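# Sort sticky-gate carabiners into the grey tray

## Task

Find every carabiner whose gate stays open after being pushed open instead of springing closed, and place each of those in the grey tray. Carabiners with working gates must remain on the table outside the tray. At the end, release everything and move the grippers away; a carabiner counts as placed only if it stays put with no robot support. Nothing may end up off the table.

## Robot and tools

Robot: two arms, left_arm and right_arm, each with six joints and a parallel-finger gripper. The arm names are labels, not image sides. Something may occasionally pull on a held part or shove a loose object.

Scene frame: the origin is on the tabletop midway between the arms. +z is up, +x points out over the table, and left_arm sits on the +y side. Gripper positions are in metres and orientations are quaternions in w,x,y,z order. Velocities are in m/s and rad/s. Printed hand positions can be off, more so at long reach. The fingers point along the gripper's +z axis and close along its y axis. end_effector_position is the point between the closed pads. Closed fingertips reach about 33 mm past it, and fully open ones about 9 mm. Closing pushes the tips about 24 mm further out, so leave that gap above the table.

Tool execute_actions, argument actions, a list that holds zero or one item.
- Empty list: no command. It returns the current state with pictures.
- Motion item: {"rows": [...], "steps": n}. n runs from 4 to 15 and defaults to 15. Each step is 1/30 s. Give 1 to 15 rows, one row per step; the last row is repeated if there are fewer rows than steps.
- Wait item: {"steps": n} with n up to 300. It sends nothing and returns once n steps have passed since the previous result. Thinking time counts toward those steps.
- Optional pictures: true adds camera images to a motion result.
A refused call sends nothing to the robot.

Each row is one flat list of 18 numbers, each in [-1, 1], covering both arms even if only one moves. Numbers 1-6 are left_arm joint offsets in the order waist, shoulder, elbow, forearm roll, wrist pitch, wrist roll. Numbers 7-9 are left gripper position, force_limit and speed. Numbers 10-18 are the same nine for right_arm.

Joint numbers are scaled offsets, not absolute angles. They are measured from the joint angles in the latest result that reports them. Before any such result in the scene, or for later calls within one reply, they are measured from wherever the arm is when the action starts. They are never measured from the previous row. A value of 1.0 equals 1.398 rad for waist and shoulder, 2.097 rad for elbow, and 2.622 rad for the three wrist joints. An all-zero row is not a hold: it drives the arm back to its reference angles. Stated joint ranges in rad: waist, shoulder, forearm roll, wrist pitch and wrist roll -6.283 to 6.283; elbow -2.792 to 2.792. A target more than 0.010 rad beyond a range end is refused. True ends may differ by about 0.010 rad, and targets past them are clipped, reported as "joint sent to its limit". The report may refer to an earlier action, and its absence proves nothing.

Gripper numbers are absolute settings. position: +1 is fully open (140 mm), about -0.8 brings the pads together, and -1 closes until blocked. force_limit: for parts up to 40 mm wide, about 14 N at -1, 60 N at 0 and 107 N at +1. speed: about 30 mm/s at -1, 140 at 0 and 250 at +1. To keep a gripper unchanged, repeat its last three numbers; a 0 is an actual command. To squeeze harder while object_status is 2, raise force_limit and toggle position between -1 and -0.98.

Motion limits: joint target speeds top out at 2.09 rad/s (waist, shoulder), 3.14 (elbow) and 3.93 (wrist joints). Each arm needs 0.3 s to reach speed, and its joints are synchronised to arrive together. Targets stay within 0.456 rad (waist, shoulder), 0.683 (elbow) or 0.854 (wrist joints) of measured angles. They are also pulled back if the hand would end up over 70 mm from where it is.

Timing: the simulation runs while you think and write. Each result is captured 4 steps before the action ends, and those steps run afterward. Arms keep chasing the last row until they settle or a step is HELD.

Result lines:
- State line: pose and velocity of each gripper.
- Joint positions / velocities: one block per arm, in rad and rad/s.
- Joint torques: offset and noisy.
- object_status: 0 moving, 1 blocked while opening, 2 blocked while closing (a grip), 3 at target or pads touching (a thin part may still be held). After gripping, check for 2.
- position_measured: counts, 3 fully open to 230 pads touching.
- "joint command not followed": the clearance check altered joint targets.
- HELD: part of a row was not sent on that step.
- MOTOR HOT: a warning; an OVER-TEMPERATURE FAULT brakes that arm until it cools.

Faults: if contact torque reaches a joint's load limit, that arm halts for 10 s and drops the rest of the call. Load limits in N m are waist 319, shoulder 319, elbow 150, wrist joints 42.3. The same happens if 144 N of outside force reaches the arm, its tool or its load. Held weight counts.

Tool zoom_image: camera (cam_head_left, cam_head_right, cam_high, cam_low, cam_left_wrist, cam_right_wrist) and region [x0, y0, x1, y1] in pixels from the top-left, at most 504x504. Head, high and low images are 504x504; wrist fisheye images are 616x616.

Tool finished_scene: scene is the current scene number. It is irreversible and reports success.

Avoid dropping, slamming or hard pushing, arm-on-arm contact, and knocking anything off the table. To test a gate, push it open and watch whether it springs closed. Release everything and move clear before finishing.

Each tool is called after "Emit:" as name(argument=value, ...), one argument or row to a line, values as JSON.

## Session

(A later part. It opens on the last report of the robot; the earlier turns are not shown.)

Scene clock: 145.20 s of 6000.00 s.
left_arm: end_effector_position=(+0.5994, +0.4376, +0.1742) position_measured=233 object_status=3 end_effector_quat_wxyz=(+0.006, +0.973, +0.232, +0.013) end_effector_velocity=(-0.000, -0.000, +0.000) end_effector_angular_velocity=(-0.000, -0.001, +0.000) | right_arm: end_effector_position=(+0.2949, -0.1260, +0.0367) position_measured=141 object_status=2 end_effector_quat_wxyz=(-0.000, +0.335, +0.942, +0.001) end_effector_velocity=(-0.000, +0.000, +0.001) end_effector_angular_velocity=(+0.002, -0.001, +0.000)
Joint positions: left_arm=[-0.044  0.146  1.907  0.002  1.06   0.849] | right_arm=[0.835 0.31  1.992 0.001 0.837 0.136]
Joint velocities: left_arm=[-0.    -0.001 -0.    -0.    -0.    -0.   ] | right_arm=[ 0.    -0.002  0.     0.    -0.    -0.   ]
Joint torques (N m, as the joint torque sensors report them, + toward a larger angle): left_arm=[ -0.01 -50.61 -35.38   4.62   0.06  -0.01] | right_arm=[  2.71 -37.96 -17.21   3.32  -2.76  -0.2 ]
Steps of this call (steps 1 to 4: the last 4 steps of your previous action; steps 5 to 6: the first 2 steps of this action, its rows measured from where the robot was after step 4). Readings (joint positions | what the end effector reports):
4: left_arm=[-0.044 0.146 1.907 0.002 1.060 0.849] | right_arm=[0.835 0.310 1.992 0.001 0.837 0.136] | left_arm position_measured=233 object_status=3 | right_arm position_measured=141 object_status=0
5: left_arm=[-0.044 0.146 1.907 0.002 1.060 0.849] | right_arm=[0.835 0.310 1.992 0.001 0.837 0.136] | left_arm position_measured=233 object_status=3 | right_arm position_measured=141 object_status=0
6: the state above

Emit:
execute_actions(
  actions=[
    {"rows":[[0,0,0,0,0,0,-1,0,0,0,-0.0007,-0.00035,0,0.0007,0,-0.32,0,-0.5]],"steps":12},
  ],
  pictures=true,
)

Emit:
zoom_image(
  camera="cam_right_wrist",
  region=[200, 200, 400, 400],
)

Scene clock: 146.87 s of 6000.00 s.
left_arm: end_effector_position=(+0.5994, +0.4376, +0.1742) position_measured=233 object_status=3 end_effector_quat_wxyz=(+0.006, +0.973, +0.232, +0.013) end_effector_velocity=(+0.000, +0.000, -0.000) end_effector_angular_velocity=(+0.000, +0.000, -0.001) | right_arm: end_effector_position=(+0.2950, -0.1259, +0.0375) position_measured=143 object_status=0 end_effector_quat_wxyz=(-0.000, +0.335, +0.942, +0.001) end_effector_velocity=(+0.000, -0.000, +0.001) end_effector_angular_velocity=(-0.000, -0.001, +0.001)
Joint positions: left_arm=[-0.044  0.146  1.907  0.002  1.06   0.849] | right_arm=[0.835 0.31  1.992 0.001 0.839 0.136]
Joint velocities: left_arm=[0.001 0.    0.    0.    0.    0.001] | right_arm=[-0.    -0.001 -0.    -0.001  0.002 -0.001]
Joint torques (N m, as the joint torque sensors report them, + toward a larger angle): left_arm=[ -0.02 -50.2  -35.5    4.74   0.11   0.03] | right_arm=[  0.67 -40.46 -15.43   3.47  -1.36  -0.14]
Steps of this call (steps 1 to 4: the last 4 steps of your previous action; steps 5 to 15: the robot went on to your last target; steps 16 to 42: nothing new was sent; steps 43 to 50: the first 8 steps of this action). Readings (joint positions | what the end effector reports):
43: left_arm=[-0.044 0.146 1.907 0.002 1.060 0.849] | right_arm=[0.835 0.310 1.992 0.001 0.837 0.136] | left_arm position_measured=233 object_status=3 | right_arm position_measured=141 object_status=0
44: left_arm=[-0.044 0.146 1.907 0.002 1.060 0.849] | right_arm=[0.835 0.310 1.992 0.001 0.837 0.136] | left_arm position_measured=233 object_status=3 | right_arm position_measured=141 object_status=0
46: left_arm=[-0.044 0.146 1.907 0.002 1.060 0.849] | right_arm=[0.835 0.310 1.992 0.001 0.838 0.136] | left_arm position_measured=233 object_status=3 | right_arm position_measured=142 object_status=0
50: the state above

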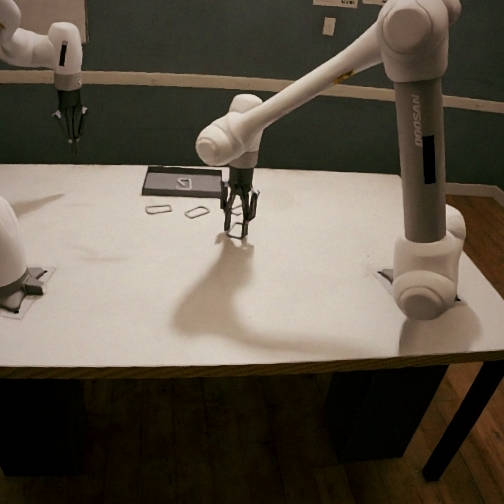

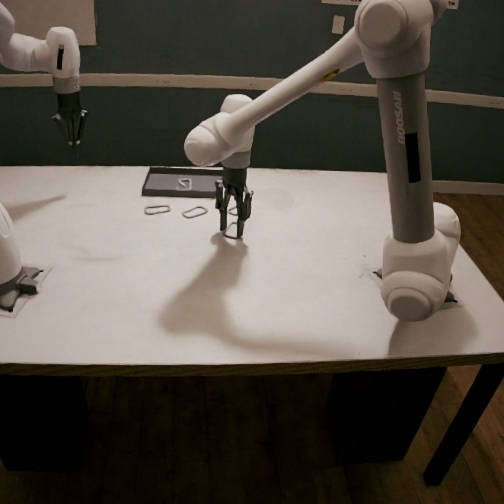

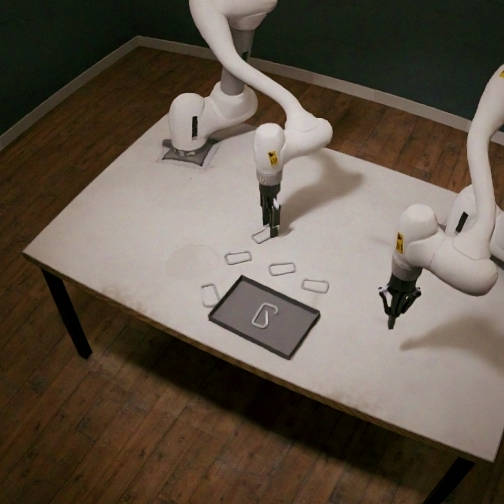

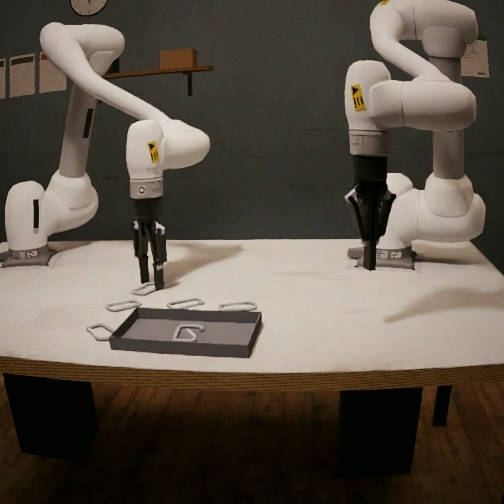

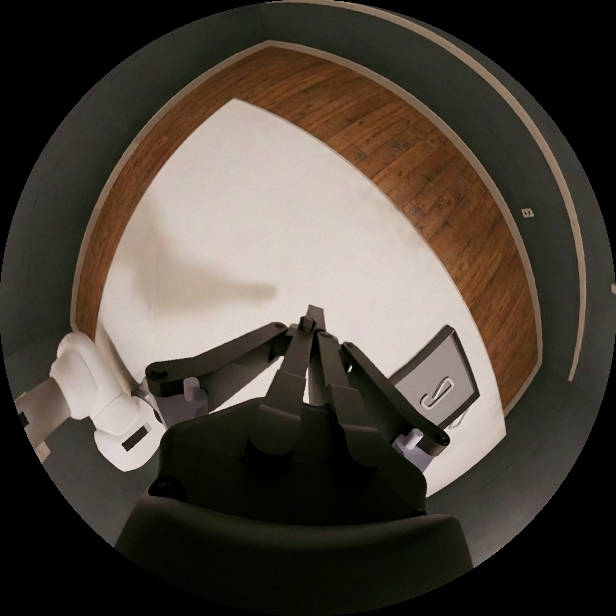

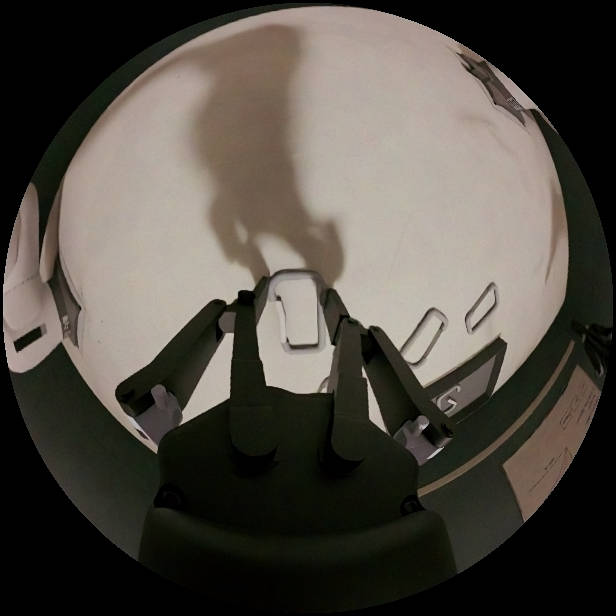

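Region (200, 200, 400, 400) of cam_right_wrist's 616x616 image, scaled by 2.520, with more detail than that image has.

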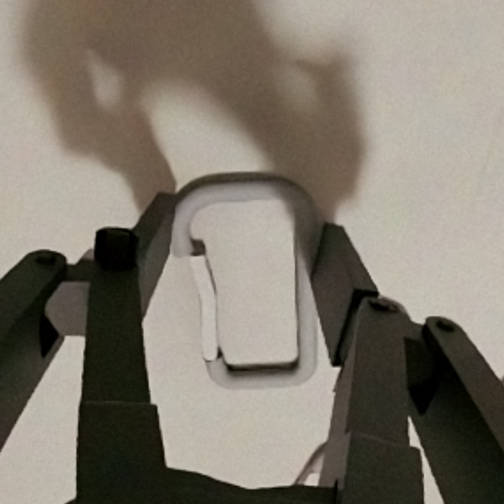

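Emit:
execute_actions(
  actions=[
    {"rows":[[0,0,0,0,0,0,-1,0,0,0,-0.0005,-0.00025,0,0.0005,0,-0.3,0.3,-0.5]],"steps":15},
  ],
)

Emit:
execute_actions(
  actions=[
    {"rows":[[0,0,0,0,0,0,-1,0,0,0,-0.0004,-0.0002,0,0.0004,0,-0.32,0.3,-0.5]],"steps":15},
  ],
)

Scene clock: 147.37 s of 6000.00 s.
left_arm: end_effector_position=(+0.5994, +0.4376, +0.1742) position_measured=233 object_status=3 end_effector_quat_wxyz=(+0.006, +0.973, +0.232, +0.013) end_effector_velocity=(+0.000, +0.001, -0.000) end_effector_angular_velocity=(-0.000, +0.001, +0.000) | right_arm: end_effector_position=(+0.2950, -0.1258, +0.0384) position_measured=149 object_status=2 end_effector_quat_wxyz=(-0.000, +0.335, +0.942, +0.001) end_effector_velocity=(-0.000, +0.000, -0.000) end_effector_angular_velocity=(-0.000, +0.000, +0.000)
Joint positions: left_arm=[-0.044  0.146  1.907  0.002  1.06   0.849] | right_arm=[0.835 0.309 1.991 0.001 0.84  0.136]
Joint velocities: left_arm=[ 0.002  0.001 -0.    -0.    -0.     0.001] | right_arm=[ 0.     0.001 -0.    -0.     0.     0.   ]
Joint torques (N m, as the joint torque sensors report them, + toward a larger angle): left_arm=[  0.   -50.58 -35.34   4.66   0.08  -0.01] | right_arm=[-0.31 -1.01 -0.93  2.39 -7.76 -0.04]
Steps of this call (steps 1 to 4: the last 4 steps of your previous action; steps 5 to 15: the first 11 steps of this action). Readings (joint positions | what the end effector reports):
5: left_arm=[-0.044 0.146 1.907 0.002 1.060 0.849] | right_arm=[0.835 0.309 1.991 0.001 0.839 0.136] | left_arm position_measured=233 object_status=3 | right_arm position_measured=143 object_status=0
6: left_arm=[-0.044 0.146 1.907 0.002 1.060 0.849] | right_arm=[0.835 0.309 1.991 0.001 0.839 0.136] | left_arm position_measured=233 object_status=3 | right_arm position_measured=146 object_status=0
8: left_arm=[-0.044 0.146 1.907 0.002 1.060 0.849] | right_arm=[0.835 0.309 1.991 0.001 0.840 0.136] | left_arm position_measured=233 object_status=3 | right_arm position_measured=148 object_status=0
12: left_arm=[-0.044 0.146 1.907 0.002 1.060 0.849] | right_arm=[0.835 0.309 1.991 0.001 0.840 0.136] | left_arm position_measured=233 object_status=3 | right_arm position_measured=149 object_status=0
15: the state above

Scene clock: 157.77 s of 6000.00 s.
left_arm: end_effector_position=(+0.5994, +0.4376, +0.1742) position_measured=233 object_status=3 end_effector_quat_wxyz=(+0.006, +0.973, +0.232, +0.013) end_effector_velocity=(+0.000, +0.001, -0.000) end_effector_angular_velocity=(+0.000, +0.000, +0.001) | right_arm: end_effector_position=(+0.2953, -0.1254, +0.0407) position_measured=169 object_status=3 end_effector_quat_wxyz=(-0.000, +0.335, +0.942, +0.001) end_effector_velocity=(+0.000, -0.000, -0.001) end_effector_angular_velocity=(-0.002, +0.001, +0.000)
Joint positions: left_arm=[-0.044  0.146  1.907  0.002  1.06   0.849] | right_arm=[0.835 0.307 1.988 0.001 0.845 0.136]
Joint velocities: left_arm=[ 0.001  0.     0.     0.    -0.    -0.   ] | right_arm=[ 0.     0.002 -0.    -0.     0.    -0.   ]
Joint torques (N m, as the joint torque sensors report them, + toward a larger angle): left_arm=[  0.49 -50.22 -35.49   4.73   0.19   0.04] | right_arm=[  2.09 -46.33 -22.19   2.53  -3.41  -0.1 ]
FORCE FAULT: contact force on the right arm reached its limit, and that arm stopped for 10 seconds. The contact can be on any part of that arm, not only on its tool. That arm's remaining commands of this call were not run. That arm holds still and accepts commands again. Move the arm away from the contact; if what it grips holds it there, let go first. Pushing or pulling that hard again can fault the arm again.
Kept back: nothing.
The stop of the right arm began at step 12 of this call (marked STOPPED below). From that step on that arm followed nothing that you had sent. 8 of its steps, steps kept back included, did not run and will not run. The other arm was sent all steps of this action in this call, none kept back. Nothing is kept back now, and the robot has no last target.
Steps of this call (steps 1 to 4: the last 4 steps of your previous action; steps 5 to 15: the first 11 steps of this action, its rows measured from where the robot was after step 4; steps 16 to 19: the last 4 steps of this action, not kept back; steps 20 to 312: the stop continued). Readings (joint positions | what the end effector reports):
4: left_arm=[-0.044 0.146 1.907 0.002 1.060 0.849] | right_arm=[0.835 0.309 1.991 0.001 0.840 0.136] | left_arm position_measured=233 object_status=3 | right_arm position_measured=149 object_status=2
5: left_arm=[-0.044 0.146 1.907 0.002 1.060 0.849] | right_arm=[0.835 0.309 1.991 0.001 0.840 0.136] | left_arm position_measured=233 object_status=3 | right_arm position_measured=149 object_status=0
6: left_arm=[-0.044 0.146 1.907 0.002 1.060 0.849] | right_arm=[0.835 0.309 1.991 0.001 0.840 0.136] | left_arm position_measured=233 object_status=3 | right_arm position_measured=149 object_status=0
8: left_arm=[-0.044 0.146 1.907 0.002 1.060 0.849] | right_arm=[0.835 0.309 1.991 0.001 0.841 0.136] | left_arm position_measured=233 object_status=3 | right_arm position_measured=149 object_status=0
12: left_arm=[-0.044 0.146 1.907 0.002 1.060 0.849] | right_arm=[0.835 0.307 1.989 0.001 0.844 0.136] | left_arm position_measured=233 object_status=3 | right_arm position_measured=161 object_status=0 STOPPED (the right arm)
312: the state above

Emit:
execute_actions(
  actions=[],
)

Emit:
zoom_image(
  camera="cam_right_wrist",
  region=[200, 200, 400, 400],
)

Emit:
zoom_image(
  camera="cam_low",
  region=[110, 255, 190, 305],
)

Scene clock: 158.00 s of 6000.00 s.
left_arm: end_effector_position=(+0.5994, +0.4376, +0.1742) position_measured=233 object_status=3 end_effector_quat_wxyz=(+0.006, +0.973, +0.232, +0.013) end_effector_velocity=(-0.000, -0.001, -0.000) end_effector_angular_velocity=(-0.000, +0.001, -0.002) | right_arm: end_effector_position=(+0.2953, -0.1254, +0.0407) position_measured=169 object_status=3 end_effector_quat_wxyz=(-0.000, +0.335, +0.942, +0.001) end_effector_velocity=(+0.000, +0.000, +0.000) end_effector_angular_velocity=(-0.000, -0.000, +0.001)
Joint positions: left_arm=[-0.044  0.146  1.907  0.002  1.06   0.849] | right_arm=[0.835 0.307 1.988 0.001 0.845 0.136]
Joint velocities: left_arm=[-0.002  0.001 -0.    -0.001 -0.     0.   ] | right_arm=[ 0. -0. -0. -0.  0. -0.]
Joint torques (N m, as the joint torque sensors report them, + toward a larger angle): left_arm=[  0.08 -50.75 -34.96   4.69   0.1   -0.04] | right_arm=[  1.65 -43.97 -22.     2.84  -3.45  -0.27]
Kept back: nothing.
Steps of this call (steps 1 to 7: nothing new was sent). Readings (joint positions | what the end effector reports):
1: left_arm=[-0.044 0.146 1.907 0.002 1.060 0.849] | right_arm=[0.835 0.307 1.988 0.001 0.845 0.136] | left_arm position_measured=233 object_status=3 | right_arm position_measured=169 object_status=3
2: left_arm=[-0.044 0.146 1.907 0.002 1.060 0.849] | right_arm=[0.835 0.307 1.988 0.001 0.845 0.136] | left_arm position_measured=233 object_status=3 | right_arm position_measured=169 object_status=3
4: left_arm=[-0.044 0.146 1.907 0.002 1.060 0.849] | right_arm=[0.835 0.307 1.988 0.001 0.845 0.136] | left_arm position_measured=233 object_status=3 | right_arm position_measured=169 object_status=3
7: the state above

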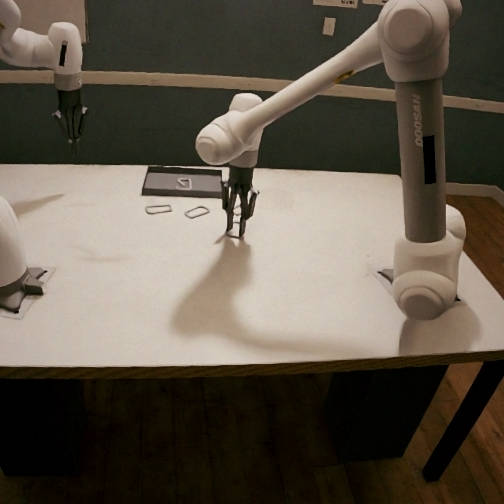

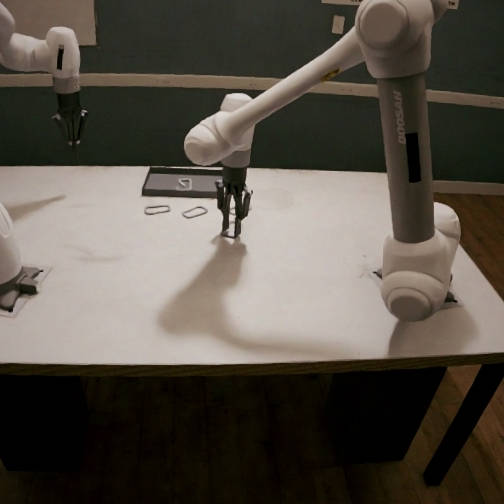

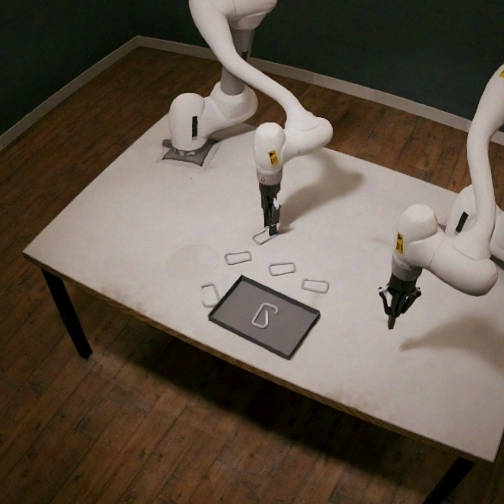

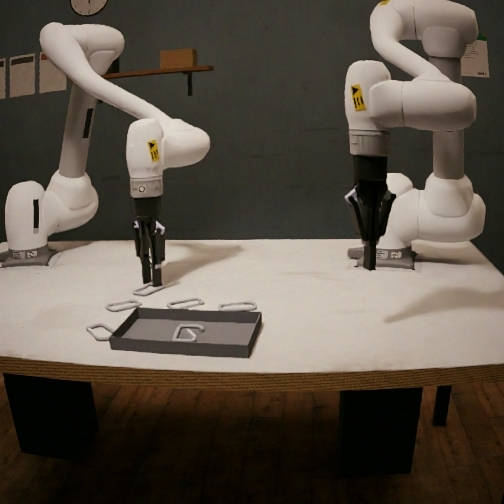

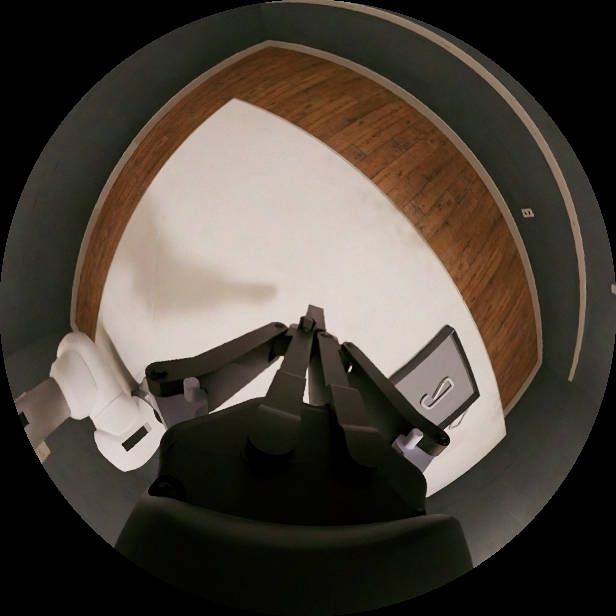

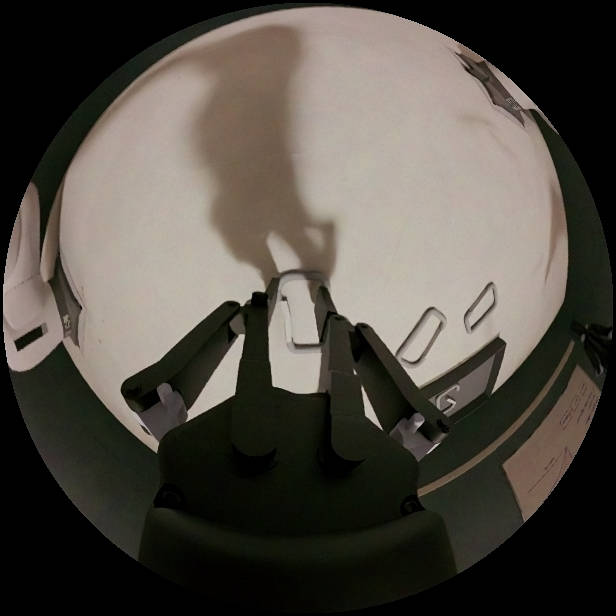

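Region (200, 200, 400, 400) of cam_right_wrist's 616x616 image, scaled by 2.520, with more detail than that image has.

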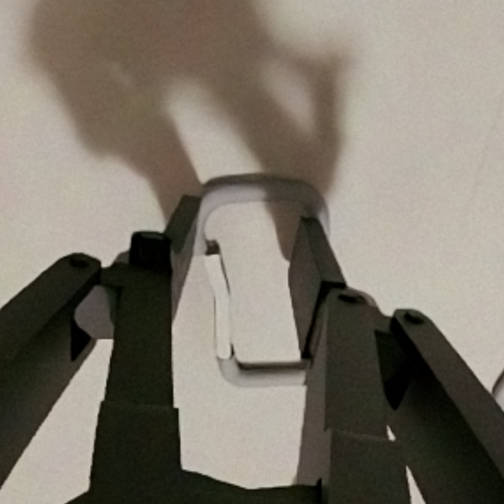

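Region (110, 255, 190, 305) of cam_low's 504x504 image, scaled by 6.300, with more detail than that image has; it fills the top 315 rows of this view, and the rest is white.

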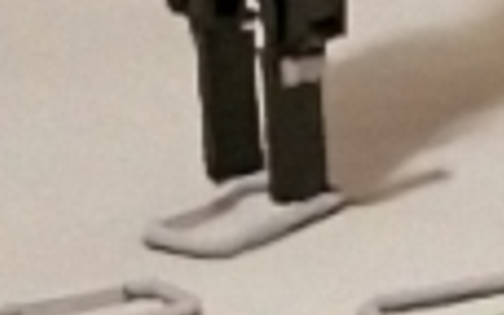

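Emit:
execute_actions(
  actions=[
    {"rows":[[0,0,0,0,0,0,-1,0,0,0,-0.002,-0.001,0,0.002,0,0.3,-0.3,0],[0,0,0,0,0,0,-1,0,0,0,-0.002,-0.001,0,0.002,0,0.3,-0.3,0],[0,0,0,0,0,0,-1,0,0,0,-0.002,-0.001,0,0.002,0,0.3,-0.3,0],[0,0,0,0,0,0,-1,0,0,0,-0.002,-0.001,0,0.002,0,0.3,-0.3,0],[0,0,0,0,0,0,-1,0,0,0,-0.002,-0.001,0,0.002,0,0.3,-0.3,0],[0,0,0,0,0,0,-1,0,0,0,-0.002,-0.001,0,0.002,0,0.3,-0.3,0],[0,0,0,0,0,0,-1,0,0,0,-0.002,-0.001,0,0.002,0,0.3,-0.3,0],[0,0,0,0,0,0,-1,0,0,0,-0.002,-0.001,0,0.002,0,0.3,-0.3,0],[0,0,0,0,0,0,-1,0,0,0,-0.002,-0.001,0,0.002,0,0.3,-0.3,0],[0,0,0,0,0,0,-1,0,0,0,0.005,0.0026,0,-0.005,0,0.3,-0.3,0]],"steps":15},
  ],
)

Emit:
execute_actions(
  actions=[
    {"rows":[[0,0,0,0,0,0,-1,0,0,0,0,0,0,0,0,0.05,-0.3,-0.5]],"steps":15},
  ],
  pictures=true,
)

Emit:
zoom_image(
  camera="cam_low",
  region=[110, 255, 190, 305],
)

Emit:
zoom_image(
  camera="cam_right_wrist",
  region=[200, 200, 400, 400],
)

Scene clock: 158.90 s of 6000.00 s.
left_arm: end_effector_position=(+0.5994, +0.4376, +0.1742) position_measured=233 object_status=3 end_effector_quat_wxyz=(+0.006, +0.973, +0.232, +0.013) end_effector_velocity=(+0.000, +0.000, -0.001) end_effector_angular_velocity=(+0.001, +0.001, -0.002) | right_arm: end_effector_position=(+0.2954, -0.1252, +0.0419) position_measured=98 object_status=0 end_effector_quat_wxyz=(-0.000, +0.335, +0.942, +0.001) end_effector_velocity=(+0.004, +0.007, -0.073) end_effector_angular_velocity=(+0.034, -0.021, -0.001)
Joint positions: left_arm=[-0.044  0.146  1.907  0.002  1.06   0.849] | right_arm=[0.835 0.306 1.987 0.001 0.847 0.136]
Joint velocities: left_arm=[ 0.     0.001  0.     0.    -0.     0.002] | right_arm=[ 0.     0.078  0.061  0.    -0.179  0.001]
Joint torques (N m, as the joint torque sensors report them, + toward a larger angle): left_arm=[ -0.6  -50.17 -35.25   4.74   0.01   0.08] | right_arm=[  1.63 -43.72 -22.4    2.57  -0.05  -0.3 ]
Steps of this call (steps 1 to 16: nothing new was sent; steps 17 to 27: the first 11 steps of this action). Readings (joint positions | what the end effector reports):
17: left_arm=[-0.044 0.146 1.907 0.002 1.060 0.849] | right_arm=[0.835 0.307 1.988 0.001 0.845 0.136] | left_arm position_measured=233 object_status=3 | right_arm position_measured=169 object_status=0
18: left_arm=[-0.044 0.146 1.907 0.002 1.060 0.849] | right_arm=[0.835 0.306 1.988 0.001 0.846 0.136] | left_arm position_measured=233 object_status=3 | right_arm position_measured=166 object_status=0
20: left_arm=[-0.044 0.146 1.907 0.002 1.060 0.849] | right_arm=[0.835 0.305 1.987 0.001 0.849 0.136] | left_arm position_measured=233 object_status=3 | right_arm position_measured=151 object_status=0
24: left_arm=[-0.044 0.146 1.907 0.002 1.060 0.849] | right_arm=[0.835 0.304 1.986 0.001 0.850 0.136] | left_arm position_measured=233 object_status=3 | right_arm position_measured=121 object_status=0
27: the state above

Scene clock: 159.40 s of 6000.00 s.
left_arm: end_effector_position=(+0.5994, +0.4376, +0.1742) position_measured=233 object_status=3 end_effector_quat_wxyz=(+0.006, +0.973, +0.232, +0.013) end_effector_velocity=(-0.000, -0.001, +0.000) end_effector_angular_velocity=(+0.000, -0.000, -0.003) | right_arm: end_effector_position=(+0.2952, -0.1256, +0.0352) position_measured=123 object_status=0 end_effector_quat_wxyz=(-0.000, +0.335, +0.942, +0.001) end_effector_velocity=(+0.000, +0.001, +0.002) end_effector_angular_velocity=(+0.003, -0.002, +0.000)
Joint positions: left_arm=[-0.044  0.146  1.907  0.002  1.06   0.849] | right_arm=[0.835 0.313 1.993 0.001 0.834 0.136]
Joint velocities: left_arm=[-0.001 -0.     0.     0.    -0.     0.001] | right_arm=[ 0.    -0.003 -0.001 -0.     0.    -0.   ]
Joint torques (N m, as the joint torque sensors report them, + toward a larger angle): left_arm=[ -0.41 -51.03 -35.28   4.75   0.04   0.01] | right_arm=[  2.65 -62.28 -29.84   3.52  -0.2   -0.38]
Steps of this call (steps 1 to 4: the last 4 steps of your previous action; steps 5 to 15: the first 11 steps of this action, its rows measured from where the robot was after step 4). Readings (joint positions | what the end effector reports):
4: left_arm=[-0.044 0.146 1.907 0.002 1.060 0.849] | right_arm=[0.835 0.313 1.993 0.001 0.834 0.136] | left_arm position_measured=233 object_status=3 | right_arm position_measured=91 object_status=0
5: left_arm=[-0.044 0.146 1.907 0.002 1.060 0.849] | right_arm=[0.835 0.313 1.993 0.001 0.833 0.136] | left_arm position_measured=233 object_status=3 | right_arm position_measured=91 object_status=0
6: left_arm=[-0.044 0.146 1.907 0.002 1.060 0.849] | right_arm=[0.835 0.313 1.993 0.001 0.833 0.136] | left_arm position_measured=233 object_status=3 | right_arm position_measured=93 object_status=0
8: left_arm=[-0.044 0.146 1.907 0.002 1.060 0.849] | right_arm=[0.835 0.313 1.993 0.001 0.833 0.136] | left_arm position_measured=233 object_status=3 | right_arm position_measured=102 object_status=0
12: left_arm=[-0.044 0.146 1.907 0.002 1.060 0.849] | right_arm=[0.835 0.313 1.993 0.001 0.834 0.136] | left_arm position_measured=233 object_status=3 | right_arm position_measured=120 object_status=0
15: the state above

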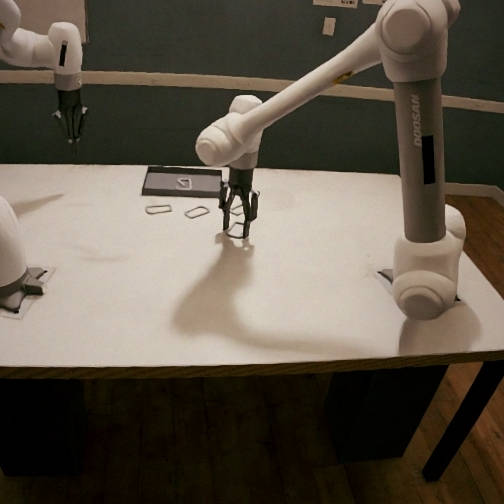

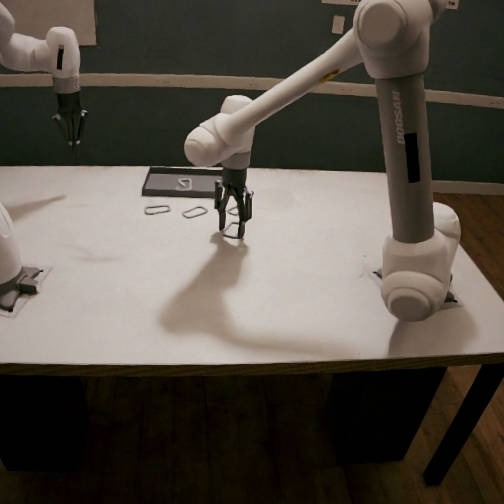

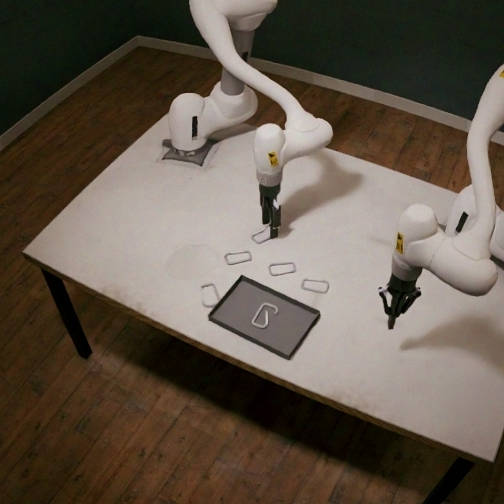

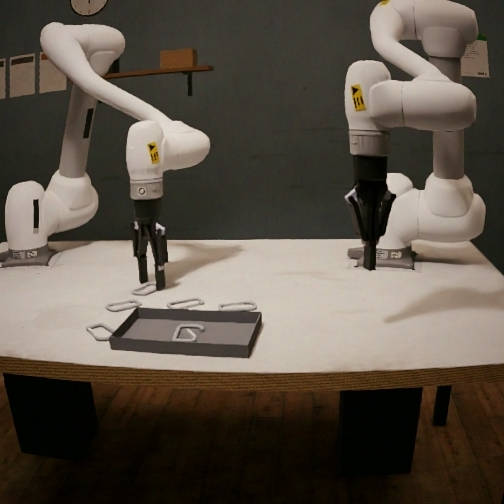

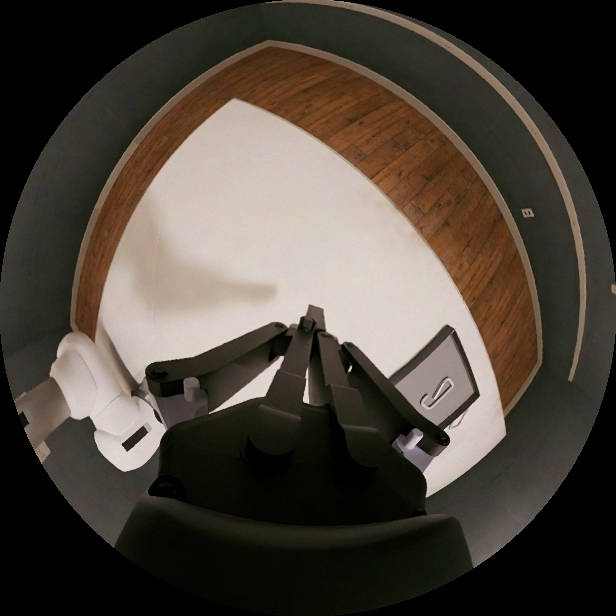

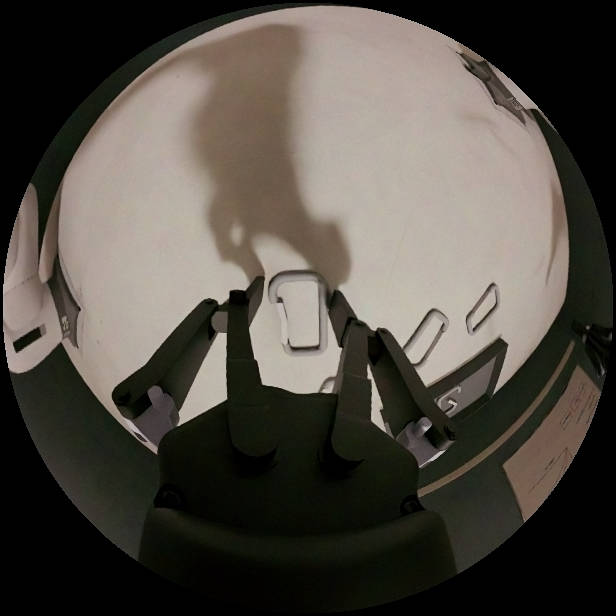

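Region (110, 255, 190, 305) of cam_low's 504x504 image, scaled by 6.300, with more detail than that image has; it fills the top 315 rows of this view, and the rest is white.

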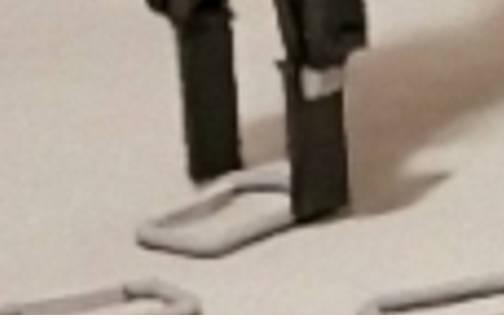

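Region (200, 200, 400, 400) of cam_right_wrist's 616x616 image, scaled by 2.520, with more detail than that image has.

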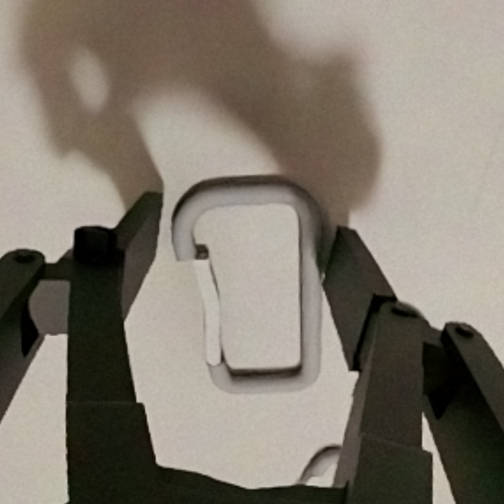

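Emit:
execute_actions(
  actions=[
    {"rows":[[0,0,0,0,0,0,-1,0,0,0,-0.0136,-0.007,0,0.0136,0,0.05,-0.3,0],[0,0,0,0,0,0,-1,0,0,0,-0.0136,-0.007,0,0.0136,0,0.05,-0.3,0],[0,0,0,0,0,0,-1,0,0,0,-0.0136,-0.007,0,0.0136,0,0.05,-0.3,0],[0,0,0,0,0,0,-1,0,0,0,-0.0136,-0.007,0,0.0136,0,0.05,-0.3,0],[0,0,0,0,0,0,-1,0,0,0,-0.0136,-0.007,0,0.0136,0,0.05,-0.3,0],[0,0,0,0,0,0,-1,0,0,-0.0168,0.0051,-0.0261,0,0.0188,-0.009,-0.5,-0.3,0]],"steps":15},
  ],
)

Emit:
execute_actions(
  actions=[
    {"rows":[[0,0,0,0,0,0,-1,0,0,0,0,0,0,0,0,-0.5,-0.3,0]],"steps":8},
  ],
  pictures=true,
)

Emit:
zoom_image(
  camera="cam_right_wrist",
  region=[200, 200, 400, 400],
)

Scene clock: 160.33 s of 6000.00 s.
left_arm: end_effector_position=(+0.5994, +0.4376, +0.1742) position_measured=233 object_status=3 end_effector_quat_wxyz=(+0.006, +0.973, +0.232, +0.013) end_effector_velocity=(+0.000, +0.001, +0.000) end_effector_angular_velocity=(-0.000, -0.001, -0.000) | right_arm: end_effector_position=(+0.3164, -0.1158, +0.0538) position_measured=156 object_status=0 end_effector_quat_wxyz=(-0.000, +0.335, +0.942, +0.000) end_effector_velocity=(+0.040, +0.015, +0.003) end_effector_angular_velocity=(-0.005, +0.004, +0.001)
Joint positions: left_arm=[-0.044  0.146  1.907  0.002  1.06   0.849] | right_arm=[0.814 0.317 1.942 0.001 0.881 0.115]
Joint velocities: left_arm=[ 0.001 -0.001 -0.    -0.    -0.     0.001] | right_arm=[-0.042  0.043 -0.068  0.001  0.031 -0.043]
Joint torques (N m, as the joint torque sensors report them, + toward a larger angle): left_arm=[  0.23 -50.83 -34.96   4.68   0.05   0.11] | right_arm=[  8.62 -70.72 -27.56   3.24   0.39  -0.36]
Steps of this call (steps 1 to 4: the last 4 steps of your previous action; steps 5 to 15: the robot went on to your last target; steps 16 to 17: nothing new was sent; steps 18 to 28: the first 11 steps of this action). Readings (joint positions | what the end effector reports):
18: left_arm=[-0.044 0.146 1.907 0.002 1.060 0.849] | right_arm=[0.835 0.312 1.993 0.001 0.834 0.136] | left_arm position_measured=233 object_status=3 | right_arm position_measured=123 object_status=3
19: left_arm=[-0.044 0.146 1.907 0.002 1.060 0.849] | right_arm=[0.835 0.310 1.991 0.001 0.840 0.136] | left_arm position_measured=233 object_status=3 | right_arm position_measured=123 object_status=3
21: left_arm=[-0.044 0.146 1.907 0.002 1.060 0.849] | right_arm=[0.835 0.299 1.982 0.001 0.858 0.136] | left_arm position_measured=233 object_status=3 | right_arm position_measured=123 object_status=3
25: left_arm=[-0.044 0.146 1.907 0.002 1.060 0.849] | right_arm=[0.826 0.304 1.962 0.001 0.874 0.127] | left_arm position_measured=233 object_status=3 | right_arm position_measured=133 object_status=0
28: the state above

Scene clock: 160.60 s of 6000.00 s.
left_arm: end_effector_position=(+0.5994, +0.4376, +0.1742) position_measured=233 object_status=3 end_effector_quat_wxyz=(+0.006, +0.973, +0.232, +0.013) end_effector_velocity=(+0.000, +0.001, +0.000) end_effector_angular_velocity=(+0.001, -0.001, +0.001) | right_arm: end_effector_position=(+0.3187, -0.1149, +0.0541) position_measured=192 object_status=0 end_effector_quat_wxyz=(-0.000, +0.335, +0.942, +0.000) end_effector_velocity=(+0.000, +0.000, +0.000) end_effector_angular_velocity=(+0.001, -0.000, -0.001)
Joint positions: left_arm=[-0.044  0.146  1.907  0.002  1.06   0.849] | right_arm=[0.812 0.319 1.938 0.001 0.883 0.113]
Joint velocities: left_arm=[ 0.001 -0.    -0.     0.001 -0.    -0.001] | right_arm=[ 0.    -0.    -0.001  0.     0.     0.001]
Joint torques (N m, as the joint torque sensors report them, + toward a larger angle): left_arm=[ -0.69 -50.16 -35.62   4.75   0.04  -0.02] | right_arm=[  1.96 -65.93 -30.83   3.48   0.04  -0.24]
Steps of this call (steps 1 to 4: the last 4 steps of your previous action; steps 5 to 8: the first 4 steps of this action, its rows measured from where the robot was after step 4). Readings (joint positions | what the end effector reports):
4: left_arm=[-0.044 0.146 1.907 0.002 1.060 0.849] | right_arm=[0.812 0.319 1.939 0.001 0.883 0.113] | left_arm position_measured=233 object_status=3 | right_arm position_measured=186 object_status=0
5: left_arm=[-0.044 0.146 1.907 0.002 1.060 0.849] | right_arm=[0.812 0.319 1.938 0.001 0.883 0.113] | left_arm position_measured=233 object_status=3 | right_arm position_measured=191 object_status=0
6: left_arm=[-0.044 0.146 1.907 0.002 1.060 0.849] | right_arm=[0.812 0.319 1.938 0.001 0.883 0.113] | left_arm position_measured=233 object_status=3 | right_arm position_measured=192 object_status=0
8: the state above

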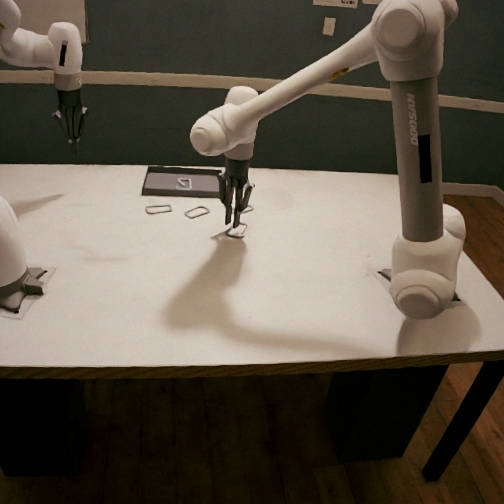

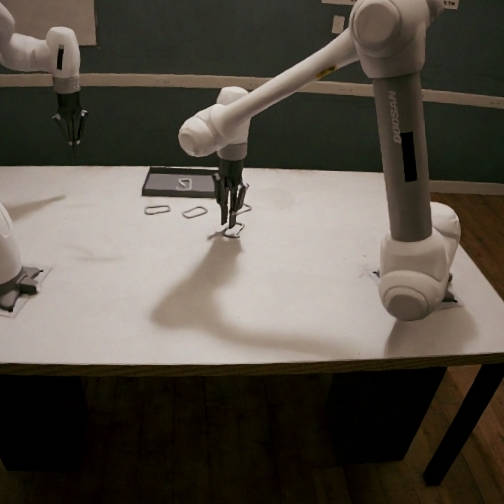

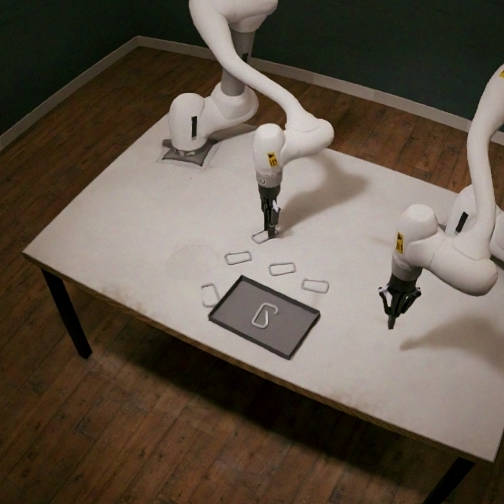

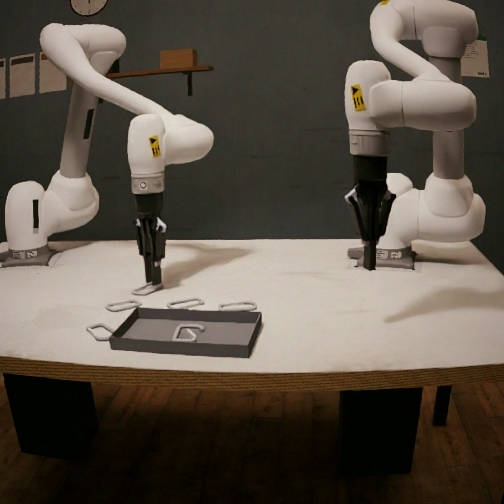

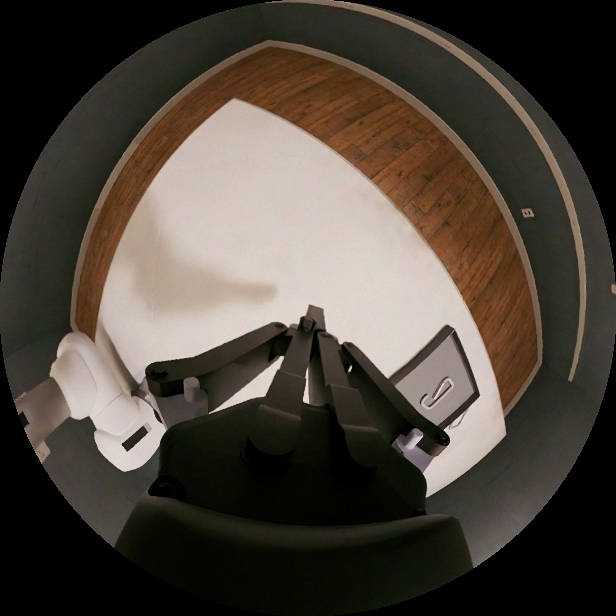

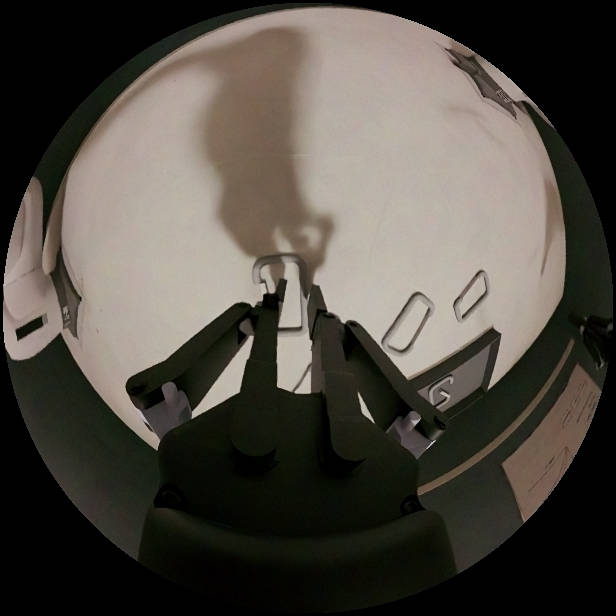

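Region (200, 200, 400, 400) of cam_right_wrist's 616x616 image, scaled by 2.520, with more detail than that image has.

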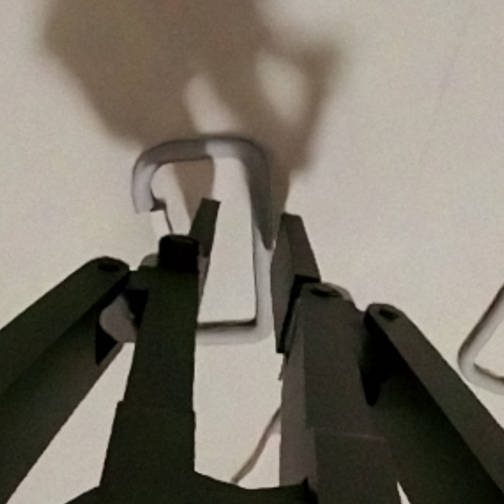

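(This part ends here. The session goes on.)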